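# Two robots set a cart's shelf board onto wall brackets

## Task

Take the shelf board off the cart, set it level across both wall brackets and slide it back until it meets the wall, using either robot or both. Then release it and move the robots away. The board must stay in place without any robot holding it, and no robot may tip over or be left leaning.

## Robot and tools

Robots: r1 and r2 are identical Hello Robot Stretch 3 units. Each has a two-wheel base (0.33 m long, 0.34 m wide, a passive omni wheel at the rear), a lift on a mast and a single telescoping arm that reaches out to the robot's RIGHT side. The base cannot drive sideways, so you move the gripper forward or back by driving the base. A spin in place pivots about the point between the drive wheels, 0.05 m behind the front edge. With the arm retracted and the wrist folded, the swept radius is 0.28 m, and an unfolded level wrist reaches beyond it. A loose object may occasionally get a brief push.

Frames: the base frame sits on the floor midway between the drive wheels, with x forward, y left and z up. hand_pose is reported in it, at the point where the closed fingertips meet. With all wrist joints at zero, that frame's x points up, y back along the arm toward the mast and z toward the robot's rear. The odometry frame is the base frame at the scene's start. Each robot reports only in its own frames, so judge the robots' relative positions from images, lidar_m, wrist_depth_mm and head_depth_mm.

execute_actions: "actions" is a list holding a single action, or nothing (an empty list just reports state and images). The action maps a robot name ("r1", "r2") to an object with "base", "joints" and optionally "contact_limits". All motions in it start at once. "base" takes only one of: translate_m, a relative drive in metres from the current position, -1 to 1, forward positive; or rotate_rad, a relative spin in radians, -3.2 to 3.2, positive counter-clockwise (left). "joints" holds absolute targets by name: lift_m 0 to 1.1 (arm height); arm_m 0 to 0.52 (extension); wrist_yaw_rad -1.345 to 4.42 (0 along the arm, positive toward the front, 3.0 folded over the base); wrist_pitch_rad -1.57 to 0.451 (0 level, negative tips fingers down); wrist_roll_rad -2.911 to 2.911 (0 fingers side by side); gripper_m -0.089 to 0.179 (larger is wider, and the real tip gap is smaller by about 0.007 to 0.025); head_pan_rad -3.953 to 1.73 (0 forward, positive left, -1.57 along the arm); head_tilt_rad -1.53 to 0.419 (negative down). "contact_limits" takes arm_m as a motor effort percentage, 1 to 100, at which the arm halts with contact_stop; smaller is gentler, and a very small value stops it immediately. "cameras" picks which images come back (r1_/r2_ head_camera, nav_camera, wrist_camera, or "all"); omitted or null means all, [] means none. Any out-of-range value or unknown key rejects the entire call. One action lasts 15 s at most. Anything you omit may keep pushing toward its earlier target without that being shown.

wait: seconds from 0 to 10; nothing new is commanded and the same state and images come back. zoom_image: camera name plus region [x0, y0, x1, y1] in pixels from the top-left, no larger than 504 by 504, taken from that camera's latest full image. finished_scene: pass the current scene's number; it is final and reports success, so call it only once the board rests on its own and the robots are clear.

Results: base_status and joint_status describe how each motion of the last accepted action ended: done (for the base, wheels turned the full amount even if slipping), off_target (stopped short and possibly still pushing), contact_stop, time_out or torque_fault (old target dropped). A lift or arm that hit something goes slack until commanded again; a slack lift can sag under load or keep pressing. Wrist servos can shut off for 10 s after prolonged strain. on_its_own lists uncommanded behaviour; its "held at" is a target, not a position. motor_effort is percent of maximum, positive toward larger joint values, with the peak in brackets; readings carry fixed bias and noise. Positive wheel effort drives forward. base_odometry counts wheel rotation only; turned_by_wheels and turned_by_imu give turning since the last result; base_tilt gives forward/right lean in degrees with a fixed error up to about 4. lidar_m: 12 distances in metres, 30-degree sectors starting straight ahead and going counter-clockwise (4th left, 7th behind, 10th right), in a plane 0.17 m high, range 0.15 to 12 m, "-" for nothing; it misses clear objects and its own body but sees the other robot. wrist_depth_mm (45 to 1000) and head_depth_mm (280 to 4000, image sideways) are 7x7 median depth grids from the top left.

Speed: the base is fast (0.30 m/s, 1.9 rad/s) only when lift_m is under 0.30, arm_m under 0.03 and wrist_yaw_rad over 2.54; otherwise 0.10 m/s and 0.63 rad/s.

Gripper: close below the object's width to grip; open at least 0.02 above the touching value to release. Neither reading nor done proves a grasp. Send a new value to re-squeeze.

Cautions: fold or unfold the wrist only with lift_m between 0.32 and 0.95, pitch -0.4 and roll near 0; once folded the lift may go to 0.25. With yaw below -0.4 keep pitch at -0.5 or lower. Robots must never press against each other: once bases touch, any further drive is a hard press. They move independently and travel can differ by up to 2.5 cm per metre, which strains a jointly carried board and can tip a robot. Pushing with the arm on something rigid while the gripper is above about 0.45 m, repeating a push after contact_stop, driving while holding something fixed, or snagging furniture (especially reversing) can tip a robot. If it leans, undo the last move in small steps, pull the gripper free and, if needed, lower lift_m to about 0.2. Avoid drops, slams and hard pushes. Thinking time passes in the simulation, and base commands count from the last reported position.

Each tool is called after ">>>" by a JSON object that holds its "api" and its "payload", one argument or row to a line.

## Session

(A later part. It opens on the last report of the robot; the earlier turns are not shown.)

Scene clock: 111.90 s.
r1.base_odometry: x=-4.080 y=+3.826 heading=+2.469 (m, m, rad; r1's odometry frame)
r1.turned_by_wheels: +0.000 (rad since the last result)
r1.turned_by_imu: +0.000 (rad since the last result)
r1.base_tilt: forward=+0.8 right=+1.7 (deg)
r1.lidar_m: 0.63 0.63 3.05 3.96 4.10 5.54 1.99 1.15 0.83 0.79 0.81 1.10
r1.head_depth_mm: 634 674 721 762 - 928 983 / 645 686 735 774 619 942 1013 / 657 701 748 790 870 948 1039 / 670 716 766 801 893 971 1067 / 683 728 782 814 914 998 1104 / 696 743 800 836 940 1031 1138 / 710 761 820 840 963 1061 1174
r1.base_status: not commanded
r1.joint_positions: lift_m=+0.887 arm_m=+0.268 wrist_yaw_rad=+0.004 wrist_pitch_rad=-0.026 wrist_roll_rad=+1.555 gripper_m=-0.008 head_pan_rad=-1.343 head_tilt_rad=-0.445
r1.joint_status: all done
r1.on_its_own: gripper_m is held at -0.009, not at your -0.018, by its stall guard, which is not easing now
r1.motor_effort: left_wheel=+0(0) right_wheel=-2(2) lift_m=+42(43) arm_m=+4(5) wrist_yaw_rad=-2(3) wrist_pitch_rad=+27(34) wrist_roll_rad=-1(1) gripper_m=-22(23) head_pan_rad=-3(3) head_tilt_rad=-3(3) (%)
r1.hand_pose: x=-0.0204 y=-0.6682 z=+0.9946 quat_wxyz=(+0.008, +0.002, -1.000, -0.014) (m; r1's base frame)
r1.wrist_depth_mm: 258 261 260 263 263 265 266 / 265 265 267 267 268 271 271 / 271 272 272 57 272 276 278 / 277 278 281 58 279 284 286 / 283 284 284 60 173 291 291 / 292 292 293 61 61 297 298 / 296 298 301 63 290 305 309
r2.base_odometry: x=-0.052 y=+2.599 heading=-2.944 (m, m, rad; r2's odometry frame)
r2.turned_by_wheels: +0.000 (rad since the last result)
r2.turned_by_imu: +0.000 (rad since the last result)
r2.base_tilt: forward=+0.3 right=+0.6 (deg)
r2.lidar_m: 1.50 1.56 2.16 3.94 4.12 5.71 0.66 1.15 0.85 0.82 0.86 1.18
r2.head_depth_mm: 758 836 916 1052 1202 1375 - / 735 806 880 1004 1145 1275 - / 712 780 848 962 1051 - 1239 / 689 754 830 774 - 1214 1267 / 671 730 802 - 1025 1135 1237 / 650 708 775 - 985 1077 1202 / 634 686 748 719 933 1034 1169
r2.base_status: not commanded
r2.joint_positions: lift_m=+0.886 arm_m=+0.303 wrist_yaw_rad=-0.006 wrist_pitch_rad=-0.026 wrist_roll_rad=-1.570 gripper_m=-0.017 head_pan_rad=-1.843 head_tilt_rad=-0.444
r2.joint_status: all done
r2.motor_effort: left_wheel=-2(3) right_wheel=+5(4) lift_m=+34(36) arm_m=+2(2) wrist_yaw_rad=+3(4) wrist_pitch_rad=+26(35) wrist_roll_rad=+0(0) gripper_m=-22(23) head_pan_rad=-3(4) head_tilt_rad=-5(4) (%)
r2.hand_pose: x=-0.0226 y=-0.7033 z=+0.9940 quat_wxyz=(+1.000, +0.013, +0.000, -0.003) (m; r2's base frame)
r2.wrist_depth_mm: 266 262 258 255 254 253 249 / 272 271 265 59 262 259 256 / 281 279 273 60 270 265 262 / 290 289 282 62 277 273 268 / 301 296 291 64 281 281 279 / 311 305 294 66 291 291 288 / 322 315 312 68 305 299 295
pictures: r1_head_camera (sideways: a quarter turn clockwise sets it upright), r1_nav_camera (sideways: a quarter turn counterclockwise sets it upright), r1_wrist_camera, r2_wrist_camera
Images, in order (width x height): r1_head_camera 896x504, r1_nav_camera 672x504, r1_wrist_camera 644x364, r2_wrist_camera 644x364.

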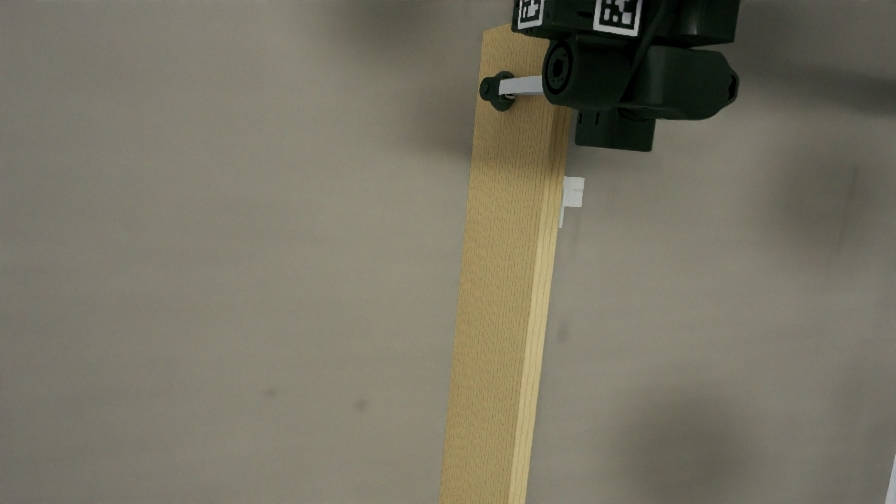

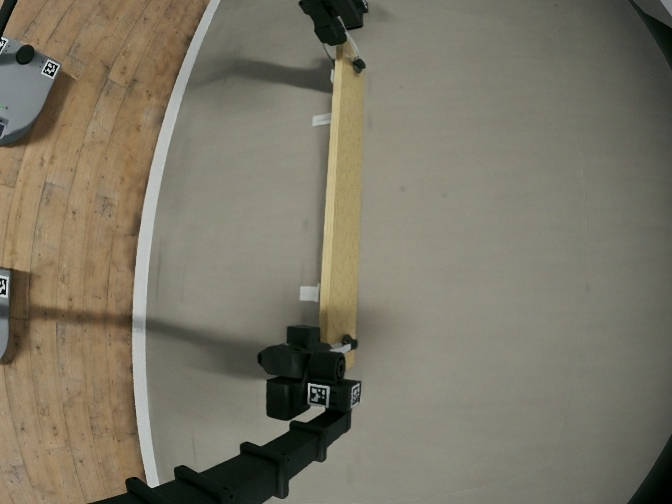

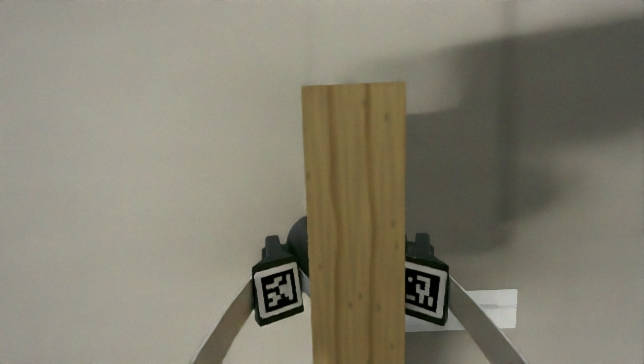

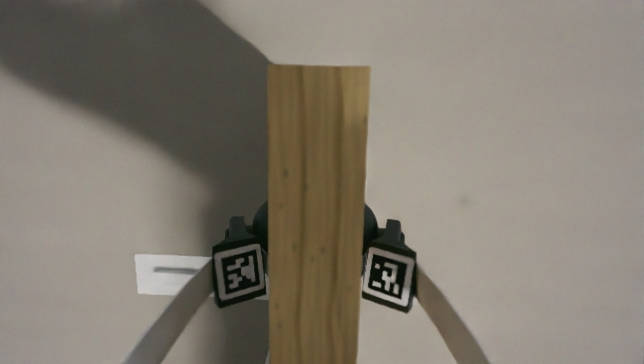

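>>> {"api": "execute_actions", "payload": {
  "actions": [
    {"r1": {"joints": {"lift_m": 0.88}}, "r2": {"joints": {"lift_m": 0.879}}}
  ],
  "cameras": ["r1_wrist_camera", "r2_wrist_camera"]
}}

Scene clock: 112.67 s.
r1.base_odometry: x=-4.080 y=+3.826 heading=+2.469 (m, m, rad; r1's odometry frame)
r1.turned_by_wheels: +0.000 (rad since the last result)
r1.turned_by_imu: +0.000 (rad since the last result)
r1.base_tilt: forward=+0.7 right=+1.8 (deg)
r1.lidar_m: 0.63 0.63 3.05 3.97 4.11 5.56 1.99 1.15 0.83 0.79 0.82 1.10
r1.head_depth_mm: 636 675 719 765 - 928 981 / 647 687 733 776 629 950 1011 / 657 700 749 789 870 950 1041 / 669 716 765 804 891 974 1071 / 684 730 783 816 915 1000 1105 / 696 744 799 835 942 1029 1135 / 709 761 818 844 965 1062 1174
r1.base_status: not commanded
r1.joint_positions: lift_m=+0.880 arm_m=+0.268 wrist_yaw_rad=+0.004 wrist_pitch_rad=-0.019 wrist_roll_rad=+1.555 gripper_m=-0.008 head_pan_rad=-1.343 head_tilt_rad=-0.445
r1.joint_status: all done
r1.on_its_own: gripper_m is held at -0.009, not at your -0.018, by its stall guard, which is not easing now
r1.motor_effort: left_wheel=+0(0) right_wheel=-2(2) lift_m=+41(42) arm_m=+4(5) wrist_yaw_rad=-3(3) wrist_pitch_rad=+24(27) wrist_roll_rad=-2(1) gripper_m=-22(23) head_pan_rad=-4(3) head_tilt_rad=-2(3) (%)
r1.hand_pose: x=-0.0204 y=-0.6684 z=+0.9894 quat_wxyz=(+0.008, +0.002, -1.000, -0.010) (m; r1's base frame)
r1.wrist_depth_mm: 261 260 261 263 262 263 263 / 267 267 267 267 266 269 270 / 273 272 274 56 273 274 276 / 278 279 279 58 279 282 282 / 283 284 287 59 285 288 290 / 293 293 292 61 60 296 297 / 300 300 300 63 293 304 304
r2.base_odometry: x=-0.052 y=+2.599 heading=-2.944 (m, m, rad; r2's odometry frame)
r2.turned_by_wheels: +0.000 (rad since the last result)
r2.turned_by_imu: +0.000 (rad since the last result)
r2.base_tilt: forward=+0.2 right=+0.5 (deg)
r2.lidar_m: 1.50 1.56 2.16 3.96 4.13 5.73 0.66 1.16 0.85 0.82 0.86 1.18
r2.head_depth_mm: 758 834 916 1055 1204 1397 - / 735 808 880 1005 1146 1294 - / 711 780 850 963 1060 - 1255 / 690 753 831 727 - 1210 1265 / 672 730 800 779 1032 1138 1235 / 651 708 774 - 988 1083 1204 / 634 687 749 774 933 1031 1173
r2.base_status: not commanded
r2.joint_positions: lift_m=+0.879 arm_m=+0.303 wrist_yaw_rad=-0.006 wrist_pitch_rad=-0.014 wrist_roll_rad=-1.570 gripper_m=-0.017 head_pan_rad=-1.843 head_tilt_rad=-0.444
r2.joint_status: all done
r2.motor_effort: left_wheel=-3(2) right_wheel=+5(5) lift_m=+33(34) arm_m=+2(2) wrist_yaw_rad=+4(4) wrist_pitch_rad=+21(27) wrist_roll_rad=+0(0) gripper_m=-21(22) head_pan_rad=-3(3) head_tilt_rad=-4(4) (%)
r2.hand_pose: x=-0.0226 y=-0.7036 z=+0.9902 quat_wxyz=(+1.000, +0.007, +0.000, -0.003) (m; r2's base frame)
r2.wrist_depth_mm: 263 258 260 256 253 253 248 / 272 268 265 59 262 259 257 / 280 278 274 60 269 265 264 / 286 284 282 62 278 276 272 / 296 293 288 64 283 284 280 / 305 302 299 65 292 290 288 / 316 313 311 68 305 300 300
pictures: r1_wrist_camera, r2_wrist_camera
Images, in order (width x height): r1_wrist_camera 644x364, r2_wrist_camera 644x364.

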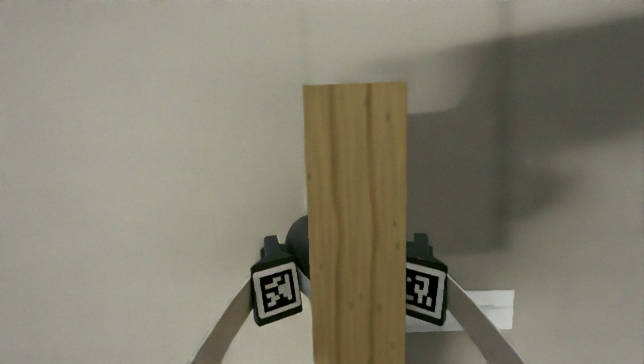

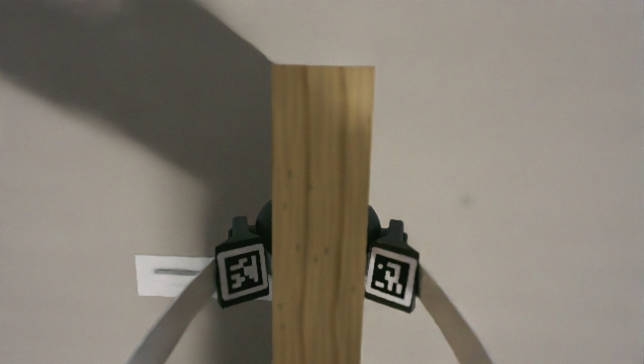

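>>> {"api": "execute_actions", "payload": {
  "actions": [
    {"r1": {"joints": {"lift_m": 0.872}}, "r2": {"joints": {"lift_m": 0.872}}}
  ],
  "cameras": ["r1_wrist_camera", "r2_wrist_camera", "r1_head_camera"]
}}

Scene clock: 113.60 s.
r1.base_odometry: x=-4.080 y=+3.826 heading=+2.469 (m, m, rad; r1's odometry frame)
r1.turned_by_wheels: +0.000 (rad since the last result)
r1.turned_by_imu: +0.000 (rad since the last result)
r1.base_tilt: forward=+0.7 right=+1.6 (deg)
r1.lidar_m: 0.63 0.63 3.05 3.95 4.10 5.58 1.99 1.15 0.82 0.79 0.82 1.10
r1.head_depth_mm: 635 674 720 763 676 - 983 / 646 686 734 774 623 948 1012 / 657 701 749 788 869 950 1042 / 671 716 767 804 894 976 1071 / 684 729 781 818 915 1003 1102 / 696 744 800 835 939 1027 1136 / 711 761 818 844 966 1059 1175
r1.base_status: not commanded
r1.joint_positions: lift_m=+0.872 arm_m=+0.268 wrist_yaw_rad=+0.004 wrist_pitch_rad=-0.006 wrist_roll_rad=+1.555 gripper_m=-0.008 head_pan_rad=-1.343 head_tilt_rad=-0.445
r1.joint_status: all done
r1.on_its_own: gripper_m is held at -0.009, not at your -0.018, by its stall guard, which is not easing now
r1.motor_effort: left_wheel=+0(0) right_wheel=-2(2) lift_m=+39(41) arm_m=+5(5) wrist_yaw_rad=-3(3) wrist_pitch_rad=+19(24) wrist_roll_rad=-1(1) gripper_m=-21(21) head_pan_rad=-4(3) head_tilt_rad=-3(3) (%)
r1.hand_pose: x=-0.0204 y=-0.6688 z=+0.9849 quat_wxyz=(+0.008, +0.002, -1.000, -0.003) (m; r1's base frame)
r1.wrist_depth_mm: 262 261 261 263 262 262 261 / 268 268 268 265 267 267 266 / 275 276 274 56 272 272 272 / 282 280 281 58 277 280 278 / 289 287 289 59 284 284 287 / 296 294 294 61 60 291 291 / 304 302 303 63 297 299 300
r2.base_odometry: x=-0.052 y=+2.599 heading=-2.944 (m, m, rad; r2's odometry frame)
r2.turned_by_wheels: +0.000 (rad since the last result)
r2.turned_by_imu: +0.000 (rad since the last result)
r2.base_tilt: forward=+0.1 right=+0.4 (deg)
r2.lidar_m: 1.50 1.57 2.15 3.95 4.10 5.72 0.66 1.16 0.85 0.82 0.86 1.18
r2.head_depth_mm: 760 834 917 1050 1202 1399 1349 / 734 808 880 1006 1144 1301 - / 712 778 849 961 1064 - 1254 / 692 754 829 734 - 1212 1273 / 670 730 802 781 1032 1138 1232 / 651 707 775 731 986 1084 1199 / 632 687 749 774 934 1029 1173
r2.base_status: not commanded
r2.joint_positions: lift_m=+0.872 arm_m=+0.303 wrist_yaw_rad=-0.006 wrist_pitch_rad=-0.003 wrist_roll_rad=-1.570 gripper_m=-0.017 head_pan_rad=-1.843 head_tilt_rad=-0.444
r2.joint_status: all done
r2.motor_effort: left_wheel=-2(2) right_wheel=+4(4) lift_m=+33(35) arm_m=+2(2) wrist_yaw_rad=+4(4) wrist_pitch_rad=+17(21) wrist_roll_rad=+0(0) gripper_m=-20(21) head_pan_rad=-4(4) head_tilt_rad=-4(4) (%)
r2.hand_pose: x=-0.0226 y=-0.7039 z=+0.9859 quat_wxyz=(+1.000, +0.002, +0.000, -0.003) (m; r2's base frame)
r2.wrist_depth_mm: 260 256 256 257 255 255 252 / 267 266 266 59 261 261 259 / 275 274 274 60 270 267 268 / 285 282 281 61 278 277 274 / 293 291 289 63 286 285 283 / 301 302 300 65 292 294 292 / 313 311 310 67 307 303 302
pictures: r1_head_camera (sideways: a quarter turn clockwise sets it upright), r1_wrist_camera, r2_wrist_camera
Images, in order (width x height): r1_head_camera 896x504, r1_wrist_camera 644x364, r2_wrist_camera 644x364.

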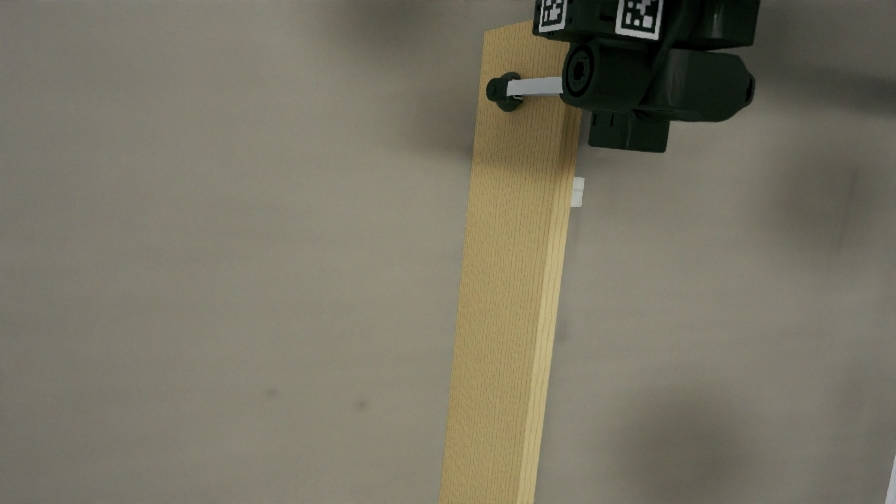

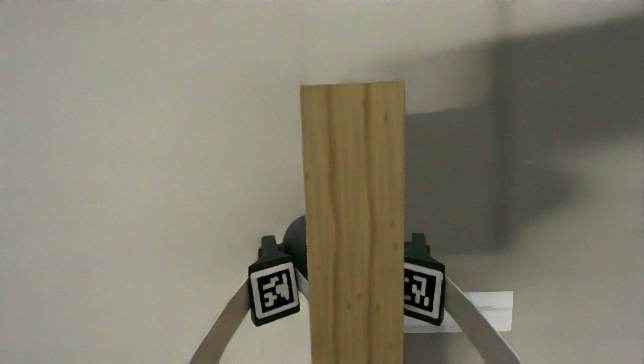

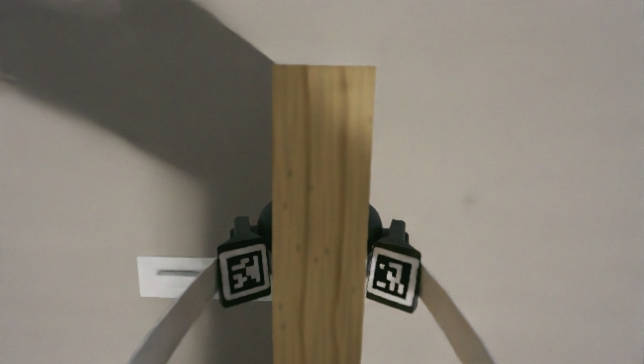

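>>> {"api": "execute_actions", "payload": {
  "actions": [
    {"r1": {"joints": {"arm_m": 0.28}, "contact_limits": {"arm_m": 14}}, "r2": {"joints": {"arm_m": 0.315}, "contact_limits": {"arm_m": 10}}}
  ],
  "cameras": ["r1_wrist_camera", "r2_wrist_camera", "r1_head_camera"]
}}

Scene clock: 114.77 s.
r1.base_odometry: x=-4.080 y=+3.826 heading=+2.469 (m, m, rad; r1's odometry frame)
r1.turned_by_wheels: +0.000 (rad since the last result)
r1.turned_by_imu: +0.000 (rad since the last result)
r1.base_tilt: forward=+0.7 right=+1.7 (deg)
r1.lidar_m: 0.63 0.63 3.05 3.97 4.11 5.51 2.00 1.15 0.83 0.79 0.82 1.10
r1.head_depth_mm: 636 675 718 763 - 928 981 / 647 688 735 777 656 945 1009 / 658 702 750 788 869 948 1041 / 671 716 766 800 892 972 1072 / 683 730 781 816 914 1002 1104 / 695 745 800 836 940 1029 1139 / 710 758 818 844 965 1058 1174
r1.base_status: not commanded
r1.joint_positions: lift_m=+0.872 arm_m=+0.280 wrist_yaw_rad=+0.005 wrist_pitch_rad=-0.005 wrist_roll_rad=+1.555 gripper_m=-0.008 head_pan_rad=-1.343 head_tilt_rad=-0.445
r1.joint_status: all done
r1.on_its_own: gripper_m is held at -0.009, not at your -0.018, by its stall guard, which is not easing now
r1.motor_effort: left_wheel=+0(0) right_wheel=-2(2) lift_m=+39(40) arm_m=+6(7) wrist_yaw_rad=-4(4) wrist_pitch_rad=+19(19) wrist_roll_rad=-1(1) gripper_m=-20(21) head_pan_rad=-3(3) head_tilt_rad=-3(3) (%)
r1.contact_limits: arm_m 14 (drawing in: default 34, maximum 55; extending or still: default 46, maximum 75)
r1.hand_pose: x=-0.0201 y=-0.6807 z=+0.9850 quat_wxyz=(+0.008, +0.002, -1.000, -0.003) (m; r1's base frame)
r1.wrist_depth_mm: 251 252 251 251 250 250 249 / 259 257 255 255 255 255 253 / 263 263 261 56 259 259 260 / 270 271 267 58 263 268 266 / 277 277 276 59 272 273 274 / 282 282 283 60 60 281 279 / 289 290 290 63 277 288 285
r2.base_odometry: x=-0.052 y=+2.599 heading=-2.944 (m, m, rad; r2's odometry frame)
r2.turned_by_wheels: +0.000 (rad since the last result)
r2.turned_by_imu: +0.000 (rad since the last result)
r2.base_tilt: forward=+0.1 right=+0.6 (deg)
r2.lidar_m: 1.50 1.56 2.16 3.96 4.12 5.68 0.66 1.16 0.85 0.82 0.86 1.18
r2.head_depth_mm: 758 837 914 1050 1210 1402 1344 / 734 807 882 1002 1141 1294 - / 713 780 848 963 1064 - 1239 / 691 755 831 734 - 1216 1265 / 669 731 801 781 1031 1134 1234 / 651 708 776 - 990 1078 1202 / 633 686 749 726 932 1033 1168
r2.base_status: not commanded
r2.joint_positions: lift_m=+0.872 arm_m=+0.315 wrist_yaw_rad=-0.006 wrist_pitch_rad=-0.003 wrist_roll_rad=-1.570 gripper_m=-0.017 head_pan_rad=-1.843 head_tilt_rad=-0.444
r2.joint_status: all done
r2.motor_effort: left_wheel=-3(2) right_wheel=+4(4) lift_m=+33(33) arm_m=+3(0) wrist_yaw_rad=+4(4) wrist_pitch_rad=+17(17) wrist_roll_rad=+0(0) gripper_m=-20(20) head_pan_rad=-4(4) head_tilt_rad=-4(4) (%)
r2.contact_limits: arm_m 10 (drawing in: default 16, maximum 26; extending or still: default 23, maximum 37)
r2.hand_pose: x=-0.0226 y=-0.7158 z=+0.9859 quat_wxyz=(+1.000, +0.002, +0.000, -0.003) (m; r2's base frame)
r2.wrist_depth_mm: 248 248 245 246 243 242 240 / 255 254 254 59 248 249 247 / 263 263 260 60 259 256 254 / 273 271 270 62 265 264 262 / 279 277 275 63 273 272 270 / 290 286 283 65 280 283 278 / 300 295 296 67 291 290 288
pictures: r1_head_camera (sideways: a quarter turn clockwise sets it upright), r1_wrist_camera, r2_wrist_camera
Images, in order (width x height): r1_head_camera 896x504, r1_wrist_camera 644x364, r2_wrist_camera 644x364.

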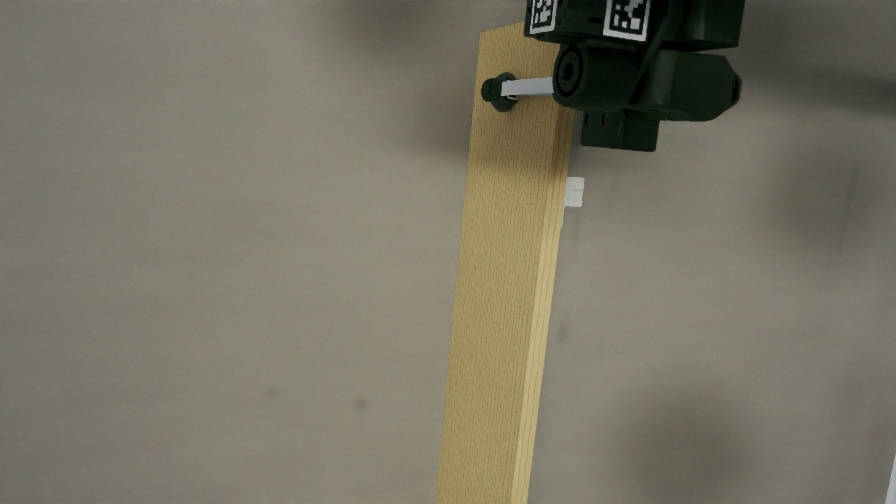

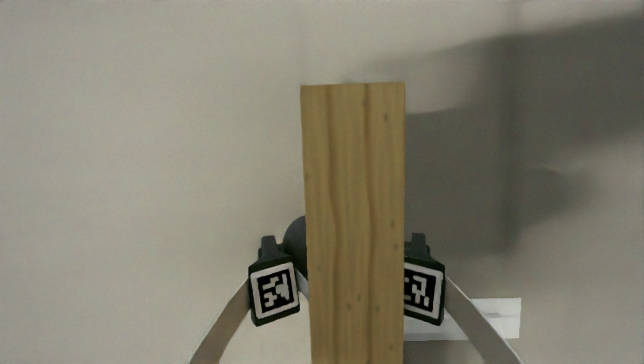

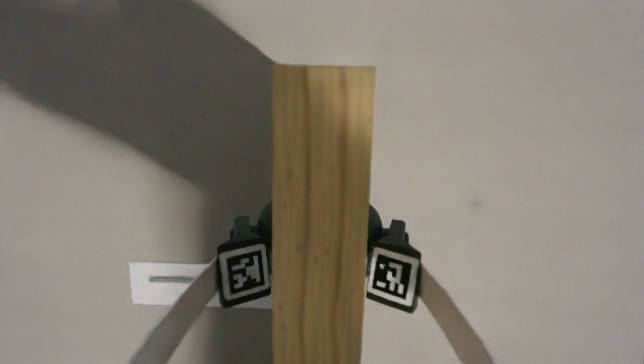

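>>> {"api": "execute_actions", "payload": {
  "actions": [
    {"r1": {"joints": {"arm_m": 0.292}, "contact_limits": {"arm_m": 13}}, "r2": {"joints": {"arm_m": 0.327}, "contact_limits": {"arm_m": 9}}}
  ],
  "cameras": ["r1_wrist_camera", "r2_wrist_camera", "r1_head_camera"]
}}

Scene clock: 115.73 s.
r1.base_odometry: x=-4.080 y=+3.826 heading=+2.469 (m, m, rad; r1's odometry frame)
r1.turned_by_wheels: +0.000 (rad since the last result)
r1.turned_by_imu: +0.000 (rad since the last result)
r1.base_tilt: forward=+0.8 right=+1.7 (deg)
r1.lidar_m: 0.63 0.63 3.05 3.98 4.11 5.54 1.99 1.16 0.83 0.79 0.82 1.10
r1.head_depth_mm: 635 677 718 764 - 931 982 / 648 688 734 775 638 943 1012 / 659 701 751 789 871 947 1042 / 671 715 768 800 894 974 1071 / 684 730 782 818 915 1001 1104 / 698 746 801 835 942 1029 1138 / 711 760 819 846 967 1058 1176
r1.base_status: not commanded
r1.joint_positions: lift_m=+0.872 arm_m=+0.291 wrist_yaw_rad=-0.001 wrist_pitch_rad=-0.009 wrist_roll_rad=+1.555 gripper_m=-0.008 head_pan_rad=-1.343 head_tilt_rad=-0.445
r1.joint_status: all done
r1.on_its_own: gripper_m is held at -0.009, not at your -0.018, by its stall guard, which is not easing now
r1.motor_effort: left_wheel=-1(2) right_wheel=+3(5) lift_m=+40(41) arm_m=+12(13) wrist_yaw_rad=+1(4) wrist_pitch_rad=+20(21) wrist_roll_rad=-1(1) gripper_m=-20(20) head_pan_rad=-3(4) head_tilt_rad=-2(3) (%)
r1.contact_limits: arm_m 13 (drawing in: default 34, maximum 55; extending or still: default 46, maximum 75)
r1.hand_pose: x=-0.0215 y=-0.6923 z=+0.9839 quat_wxyz=(+0.008, +0.000, -1.000, -0.005) (m; r1's base frame)
r1.wrist_depth_mm: 242 241 239 240 241 240 240 / 247 246 246 244 244 246 245 / 253 251 251 55 250 250 252 / 258 257 257 56 254 257 256 / 264 264 264 57 260 263 262 / 270 270 268 59 59 268 268 / 279 276 275 60 266 275 275
r2.base_odometry: x=-0.052 y=+2.599 heading=-2.944 (m, m, rad; r2's odometry frame)
r2.turned_by_wheels: +0.000 (rad since the last result)
r2.turned_by_imu: +0.000 (rad since the last result)
r2.base_tilt: forward=+0.2 right=+0.5 (deg)
r2.lidar_m: 1.50 1.56 2.15 3.96 4.14 5.71 0.66 1.16 0.85 0.82 0.86 1.18
r2.head_depth_mm: 759 837 919 1052 1209 1399 1343 / 735 809 884 1006 1145 1302 - / 711 780 853 963 1066 - 1253 / 692 756 831 758 - 1201 1269 / 672 731 801 781 1023 1132 1235 / 652 708 776 - 987 1083 1200 / 635 687 750 775 934 1033 1172
r2.base_status: not commanded
r2.joint_positions: lift_m=+0.872 arm_m=+0.326 wrist_yaw_rad=-0.006 wrist_pitch_rad=-0.007 wrist_roll_rad=-1.570 gripper_m=-0.017 head_pan_rad=-1.843 head_tilt_rad=-0.444
r2.joint_status: all done
r2.motor_effort: left_wheel=-3(4) right_wheel=+4(7) lift_m=+33(33) arm_m=+6(7) wrist_yaw_rad=+4(4) wrist_pitch_rad=+19(19) wrist_roll_rad=+0(0) gripper_m=-20(20) head_pan_rad=-4(4) head_tilt_rad=-4(4) (%)
r2.contact_limits: arm_m 9 (drawing in: default 16, maximum 26; extending or still: default 23, maximum 37)
r2.hand_pose: x=-0.0228 y=-0.7274 z=+0.9850 quat_wxyz=(+1.000, +0.004, +0.000, -0.003) (m; r2's base frame)
r2.wrist_depth_mm: 239 237 236 235 232 230 229 / 246 244 241 49 238 238 236 / 253 251 249 50 246 244 243 / 262 259 256 51 252 251 249 / 269 267 265 53 259 261 257 / 280 273 264 54 268 268 265 / 285 288 280 56 282 276 274
pictures: r1_head_camera (sideways: a quarter turn clockwise sets it upright), r1_wrist_camera, r2_wrist_camera
Images, in order (width x height): r1_head_camera 896x504, r1_wrist_camera 644x364, r2_wrist_camera 644x364.

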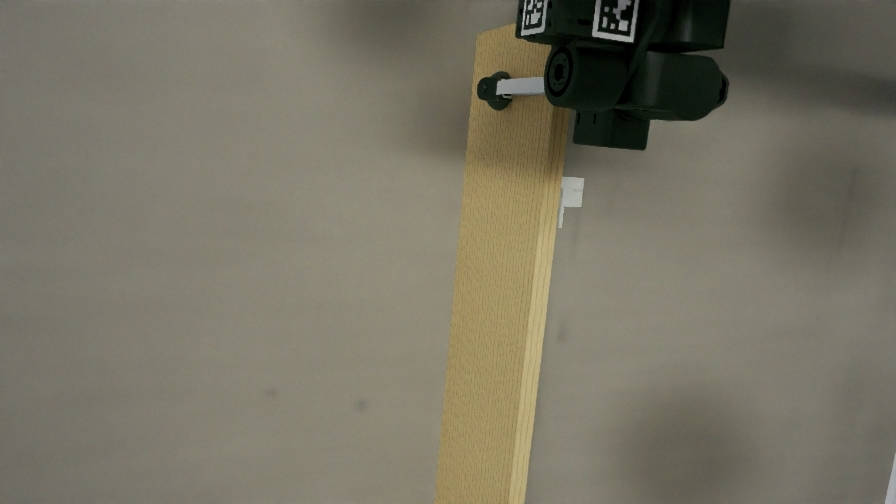

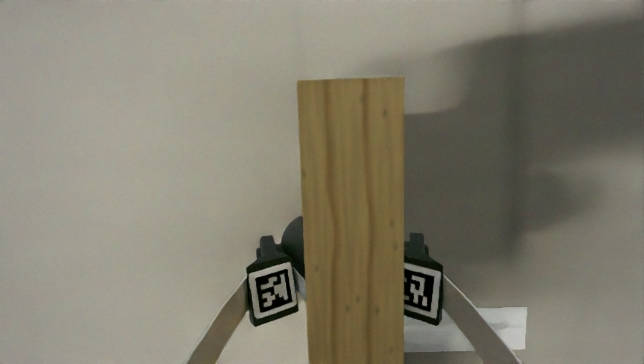

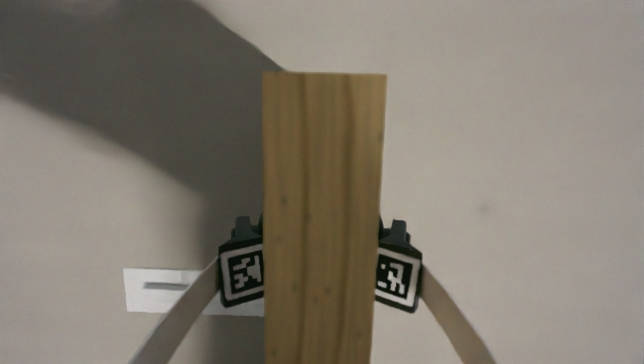

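>>> {"api": "execute_actions", "payload": {
  "actions": [
    {"r1": {"joints": {"gripper_m": 0.1, "wrist_pitch_rad": 0.02, "arm_m": 0.288}}, "r2": {"joints": {"gripper_m": 0.1, "wrist_pitch_rad": 0.02, "arm_m": 0.322}}}
  ],
  "cameras": ["r1_wrist_camera", "r2_wrist_camera", "r1_head_camera", "r1_nav_camera"]
}}

Scene clock: 117.63 s.
r1.base_odometry: x=-4.080 y=+3.826 heading=+2.469 (m, m, rad; r1's odometry frame)
r1.turned_by_wheels: +0.000 (rad since the last result)
r1.turned_by_imu: +0.000 (rad since the last result)
r1.base_tilt: forward=+0.8 right=+1.8 (deg)
r1.lidar_m: 0.63 0.63 3.06 3.96 4.09 5.54 1.99 1.15 0.83 0.79 0.82 1.10
r1.head_depth_mm: 634 674 719 764 - 926 982 / 646 687 734 773 643 941 1014 / 659 700 751 790 870 949 1040 / 671 715 766 801 892 970 1069 / 684 727 782 817 915 1004 1104 / 698 746 800 835 941 1031 1139 / 709 759 820 843 965 1057 1176
r1.base_status: not commanded
r1.joint_positions: lift_m=+0.872 arm_m=+0.288 wrist_yaw_rad=+0.000 wrist_pitch_rad=-0.002 wrist_roll_rad=+1.555 gripper_m=+0.100 head_pan_rad=-1.343 head_tilt_rad=-0.445
r1.joint_status: all done
r1.motor_effort: left_wheel=-1(2) right_wheel=+1(3) lift_m=+40(41) arm_m=-5(9) wrist_yaw_rad=+1(1) wrist_pitch_rad=+9(20) wrist_roll_rad=-1(1) gripper_m=+1(78) head_pan_rad=-3(4) head_tilt_rad=-3(2) (%)
r1.hand_pose: x=-0.0214 y=-0.6894 z=+0.9858 quat_wxyz=(+0.008, +0.000, -1.000, -0.001) (m; r1's base frame)
r1.wrist_depth_mm: 245 244 243 243 241 242 240 / 250 249 249 247 245 248 245 / 255 255 253 253 55 251 252 / 262 263 261 257 56 258 257 / 267 267 265 263 57 264 263 / 274 273 274 269 58 268 269 / 283 280 279 276 60 278 276
r2.base_odometry: x=-0.052 y=+2.599 heading=-2.944 (m, m, rad; r2's odometry frame)
r2.turned_by_wheels: +0.000 (rad since the last result)
r2.turned_by_imu: +0.001 (rad since the last result)
r2.base_tilt: forward=+0.2 right=+0.5 (deg)
r2.lidar_m: 1.50 1.56 2.16 3.95 4.09 5.71 0.66 1.16 0.85 0.82 0.86 1.18
r2.head_depth_mm: 759 835 915 1046 1203 1398 1344 / 734 807 881 1002 1139 1301 - / 712 780 850 965 1068 - 1238 / 691 755 832 739 - 1212 1267 / 671 730 801 784 1025 1139 1237 / 651 708 775 - 989 1080 1204 / 633 686 750 772 934 1032 1167
r2.base_status: not commanded
r2.joint_positions: lift_m=+0.872 arm_m=+0.322 wrist_yaw_rad=-0.004 wrist_pitch_rad=-0.005 wrist_roll_rad=-1.570 gripper_m=+0.100 head_pan_rad=-1.843 head_tilt_rad=-0.444
r2.joint_status: all done
r2.motor_effort: left_wheel=-1(3) right_wheel=+2(4) lift_m=+34(35) arm_m=-1(5) wrist_yaw_rad=+2(4) wrist_pitch_rad=+10(17) wrist_roll_rad=+0(0) gripper_m=+1(82) head_pan_rad=-3(4) head_tilt_rad=-4(4) (%)
r2.hand_pose: x=-0.0221 y=-0.7233 z=+0.9855 quat_wxyz=(+1.000, +0.003, +0.000, -0.002) (m; r2's base frame)
r2.wrist_depth_mm: 243 239 239 238 237 235 234 / 249 248 244 49 245 244 239 / 255 255 250 50 251 248 248 / 264 263 258 51 259 258 255 / 272 270 53 53 266 263 261 / 281 278 55 54 275 270 270 / 288 290 284 57 284 281 278
pictures: r1_head_camera (sideways: a quarter turn clockwise sets it upright), r1_nav_camera (sideways: a quarter turn counterclockwise sets it upright), r1_wrist_camera, r2_wrist_camera
Images, in order (width x height): r1_head_camera 896x504, r1_nav_camera 672x504, r1_wrist_camera 644x364, r2_wrist_camera 644x364.

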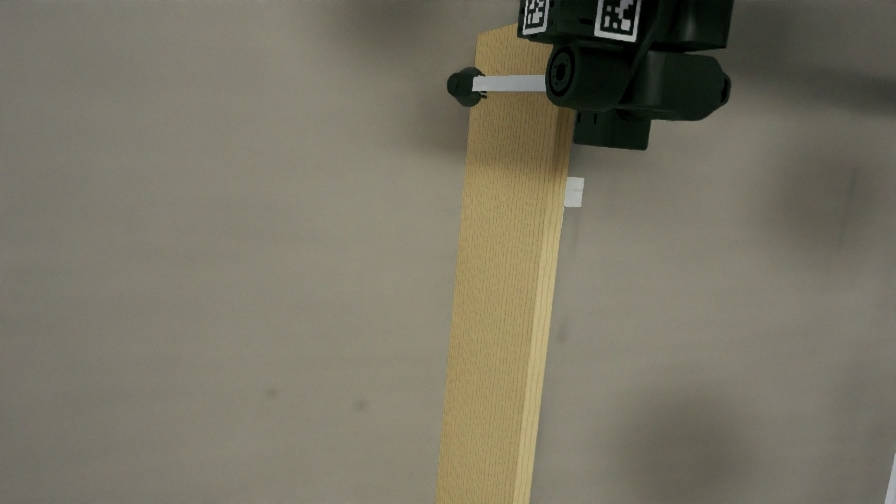

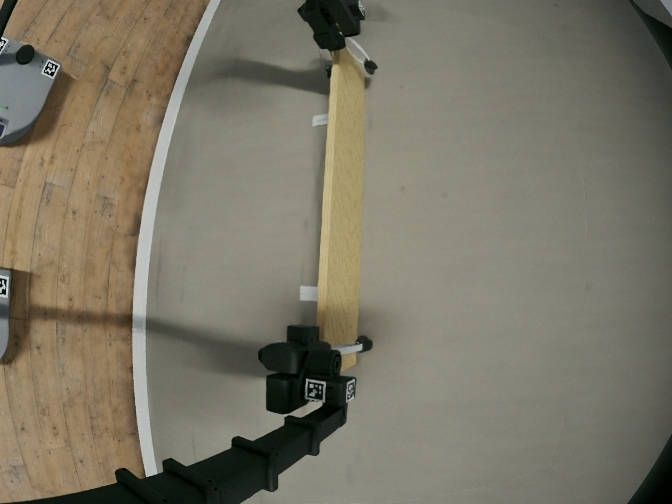

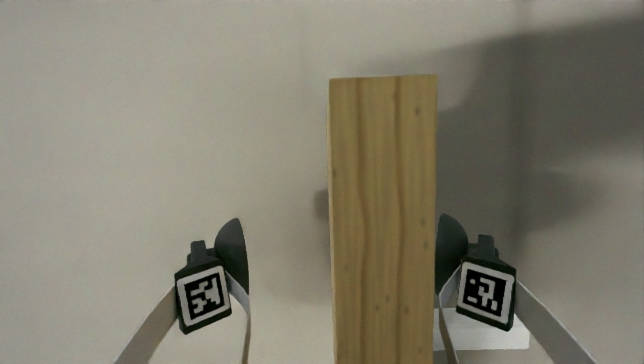

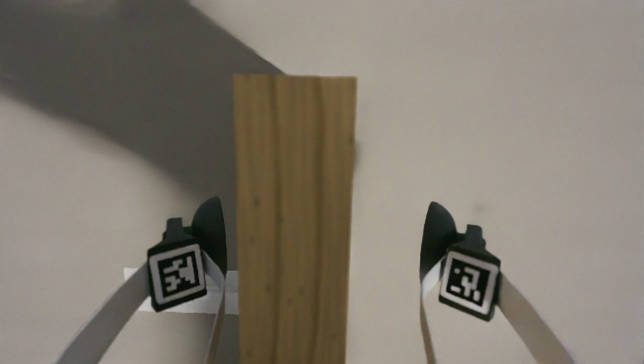

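>>> {"api": "execute_actions", "payload": {
  "actions": [
    {"r1": {"joints": {"arm_m": 0.13, "head_pan_rad": -1.2, "head_tilt_rad": -0.4}}, "r2": {"joints": {"arm_m": 0.165, "head_pan_rad": -1.95, "head_tilt_rad": -0.35}}}
  ]
}}

Scene clock: 120.30 s.
r1.base_odometry: x=-4.080 y=+3.826 heading=+2.469 (m, m, rad; r1's odometry frame)
r1.turned_by_wheels: +0.000 (rad since the last result)
r1.turned_by_imu: +0.000 (rad since the last result)
r1.base_tilt: forward=+0.6 right=+1.6 (deg)
r1.lidar_m: 0.63 0.63 3.06 3.98 4.10 5.51 1.99 1.15 0.83 0.79 0.81 1.10
r1.head_depth_mm: 639 675 711 756 694 858 - / 659 696 738 779 694 895 973 / 681 720 764 806 730 936 1016 / 701 742 790 828 901 979 1061 / 727 769 820 861 946 1025 1117 / 750 798 853 883 993 1078 1176 / 777 825 888 922 1036 1133 1244
r1.base_status: not commanded
r1.joint_positions: lift_m=+0.872 arm_m=+0.130 wrist_yaw_rad=+0.000 wrist_pitch_rad=-0.001 wrist_roll_rad=+1.555 gripper_m=+0.100 head_pan_rad=-1.207 head_tilt_rad=-0.409
r1.joint_status: all done
r1.motor_effort: left_wheel=+0(1) right_wheel=+1(1) lift_m=+40(41) arm_m=-6(4) wrist_yaw_rad=+0(0) wrist_pitch_rad=+9(9) wrist_roll_rad=-1(1) gripper_m=+0(1) head_pan_rad=+4(19) head_tilt_rad=+5(15) (%)
r1.hand_pose: x=-0.0214 y=-0.5315 z=+0.9861 quat_wxyz=(+0.008, +0.000, -1.000, -0.001) (m; r1's base frame)
r1.wrist_depth_mm: 397 396 398 393 390 390 392 / 405 401 398 400 399 401 397 / 413 411 409 409 405 405 406 / 424 422 423 414 415 415 411 / 434 429 430 430 425 422 425 / 440 444 441 437 435 434 429 / 457 456 453 447 447 445 444
r2.base_odometry: x=-0.052 y=+2.599 heading=-2.944 (m, m, rad; r2's odometry frame)
r2.turned_by_wheels: +0.000 (rad since the last result)
r2.turned_by_imu: +0.001 (rad since the last result)
r2.base_tilt: forward=+0.1 right=+0.4 (deg)
r2.lidar_m: 1.50 1.56 2.15 3.95 4.11 5.73 0.66 1.15 0.85 0.82 0.86 1.18
r2.head_depth_mm: 828 902 989 1014 1228 1395 1351 / 789 856 937 927 1147 1295 1377 / 756 816 887 858 1079 1200 - / 723 780 845 850 1011 - 1240 / 695 746 807 794 939 - 1203 / 668 716 770 788 895 - 1137 / 644 688 737 771 865 - 1050
r2.base_status: not commanded
r2.joint_positions: lift_m=+0.872 arm_m=+0.165 wrist_yaw_rad=-0.002 wrist_pitch_rad=-0.004 wrist_roll_rad=-1.570 gripper_m=+0.100 head_pan_rad=-1.943 head_tilt_rad=-0.359
r2.joint_status: all done
r2.motor_effort: left_wheel=+0(1) right_wheel=+2(2) lift_m=+34(34) arm_m=-2(1) wrist_yaw_rad=+2(2) wrist_pitch_rad=+9(10) wrist_roll_rad=+0(0) gripper_m=+1(0) head_pan_rad=-4(15) head_tilt_rad=+5(21) (%)
r2.hand_pose: x=-0.0218 y=-0.5664 z=+0.9857 quat_wxyz=(+1.000, +0.002, +0.000, -0.001) (m; r2's base frame)
r2.wrist_depth_mm: 395 393 387 386 384 383 377 / 403 405 402 394 397 394 393 / 418 413 410 406 406 404 403 / 427 426 424 420 419 415 413 / 442 441 429 432 434 429 425 / 456 452 454 440 448 442 438 / 471 468 460 460 460 459 454
pictures: r1_head_camera (sideways: a quarter turn clockwise sets it upright), r1_nav_camera (sideways: a quarter turn counterclockwise sets it upright), r1_wrist_camera, r2_head_camera (sideways: a quarter turn clockwise sets it upright), r2_nav_camera (sideways: a quarter turn counterclockwise sets it upright), r2_wrist_camera
Images, in order (width x height): r1_head_camera 896x504, r1_nav_camera 672x504, r1_wrist_camera 644x364, r2_head_camera 896x504, r2_nav_camera 672x504, r2_wrist_camera 644x364.

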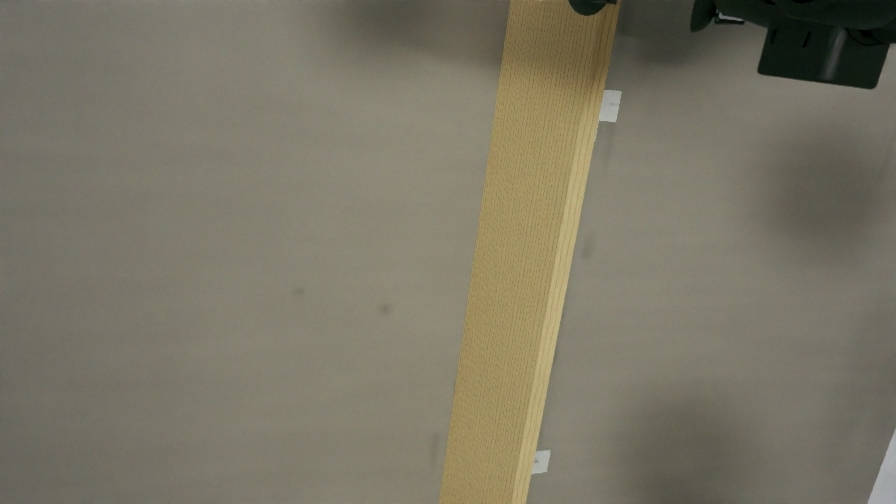

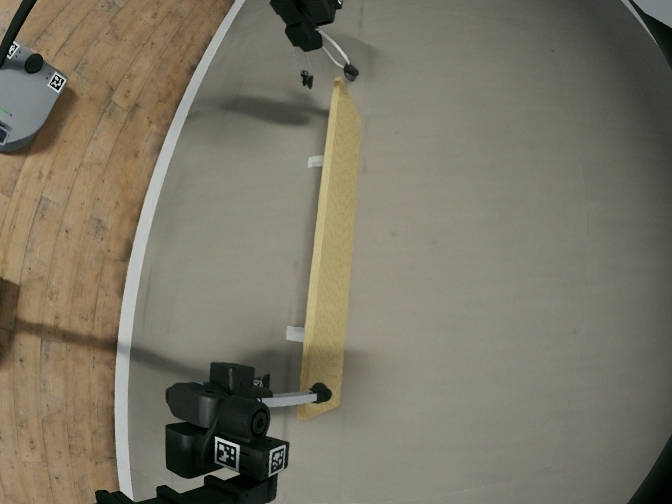

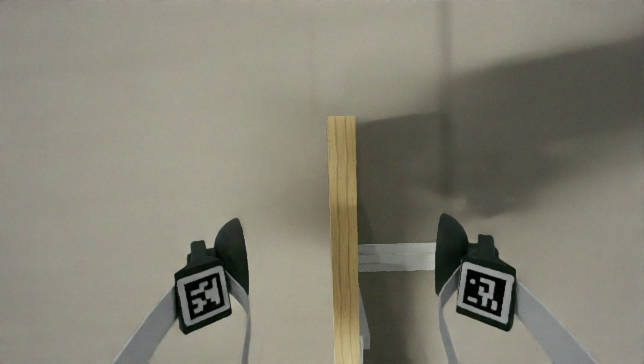

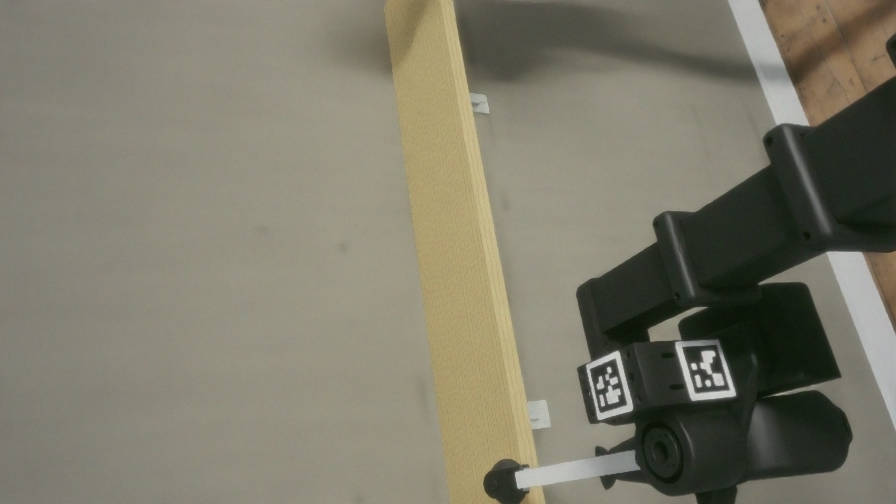

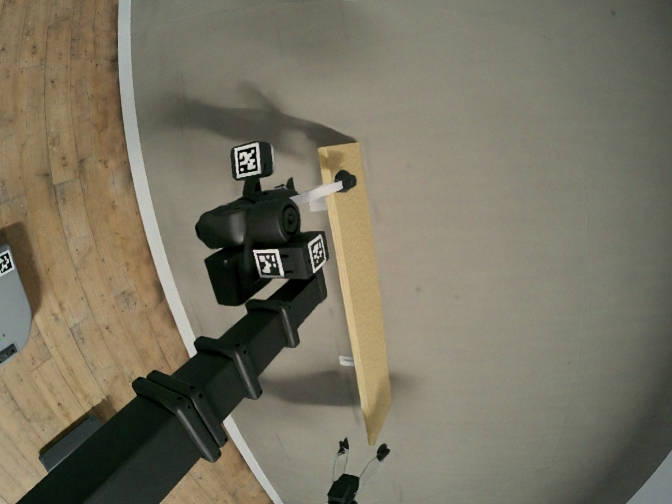

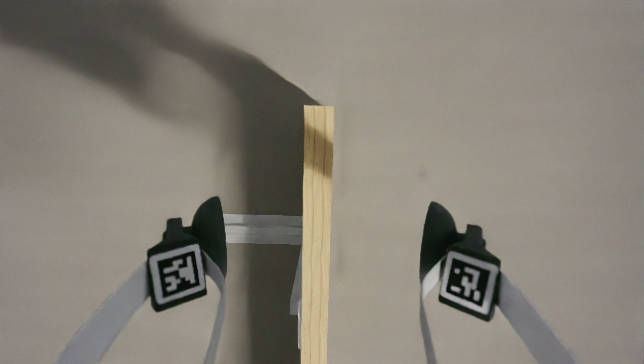

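>>> {"api": "zoom_image", "payload": {
  "camera": "r1_head_camera",
  "region": [400, 0, 700, 504]
}}

>>> {"api": "zoom_image", "payload": {
  "camera": "r2_head_camera",
  "region": [330, 0, 630, 504]
}}

Region (400, 0, 700, 504) of r1_head_camera's 896x504 image, scaled by 1.000; it fills the left 300 columns of this view, and the rest is white.

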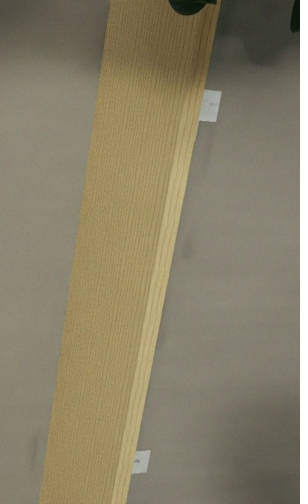

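Region (330, 0, 630, 504) of r2_head_camera's 896x504 image, scaled by 1.000; it fills the left 300 columns of this view, and the rest is white.

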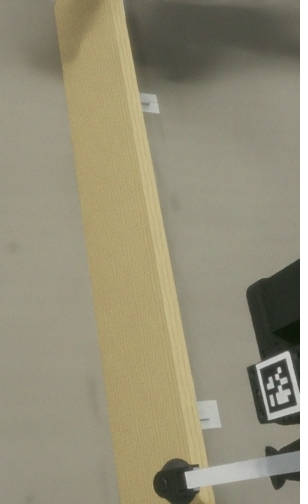

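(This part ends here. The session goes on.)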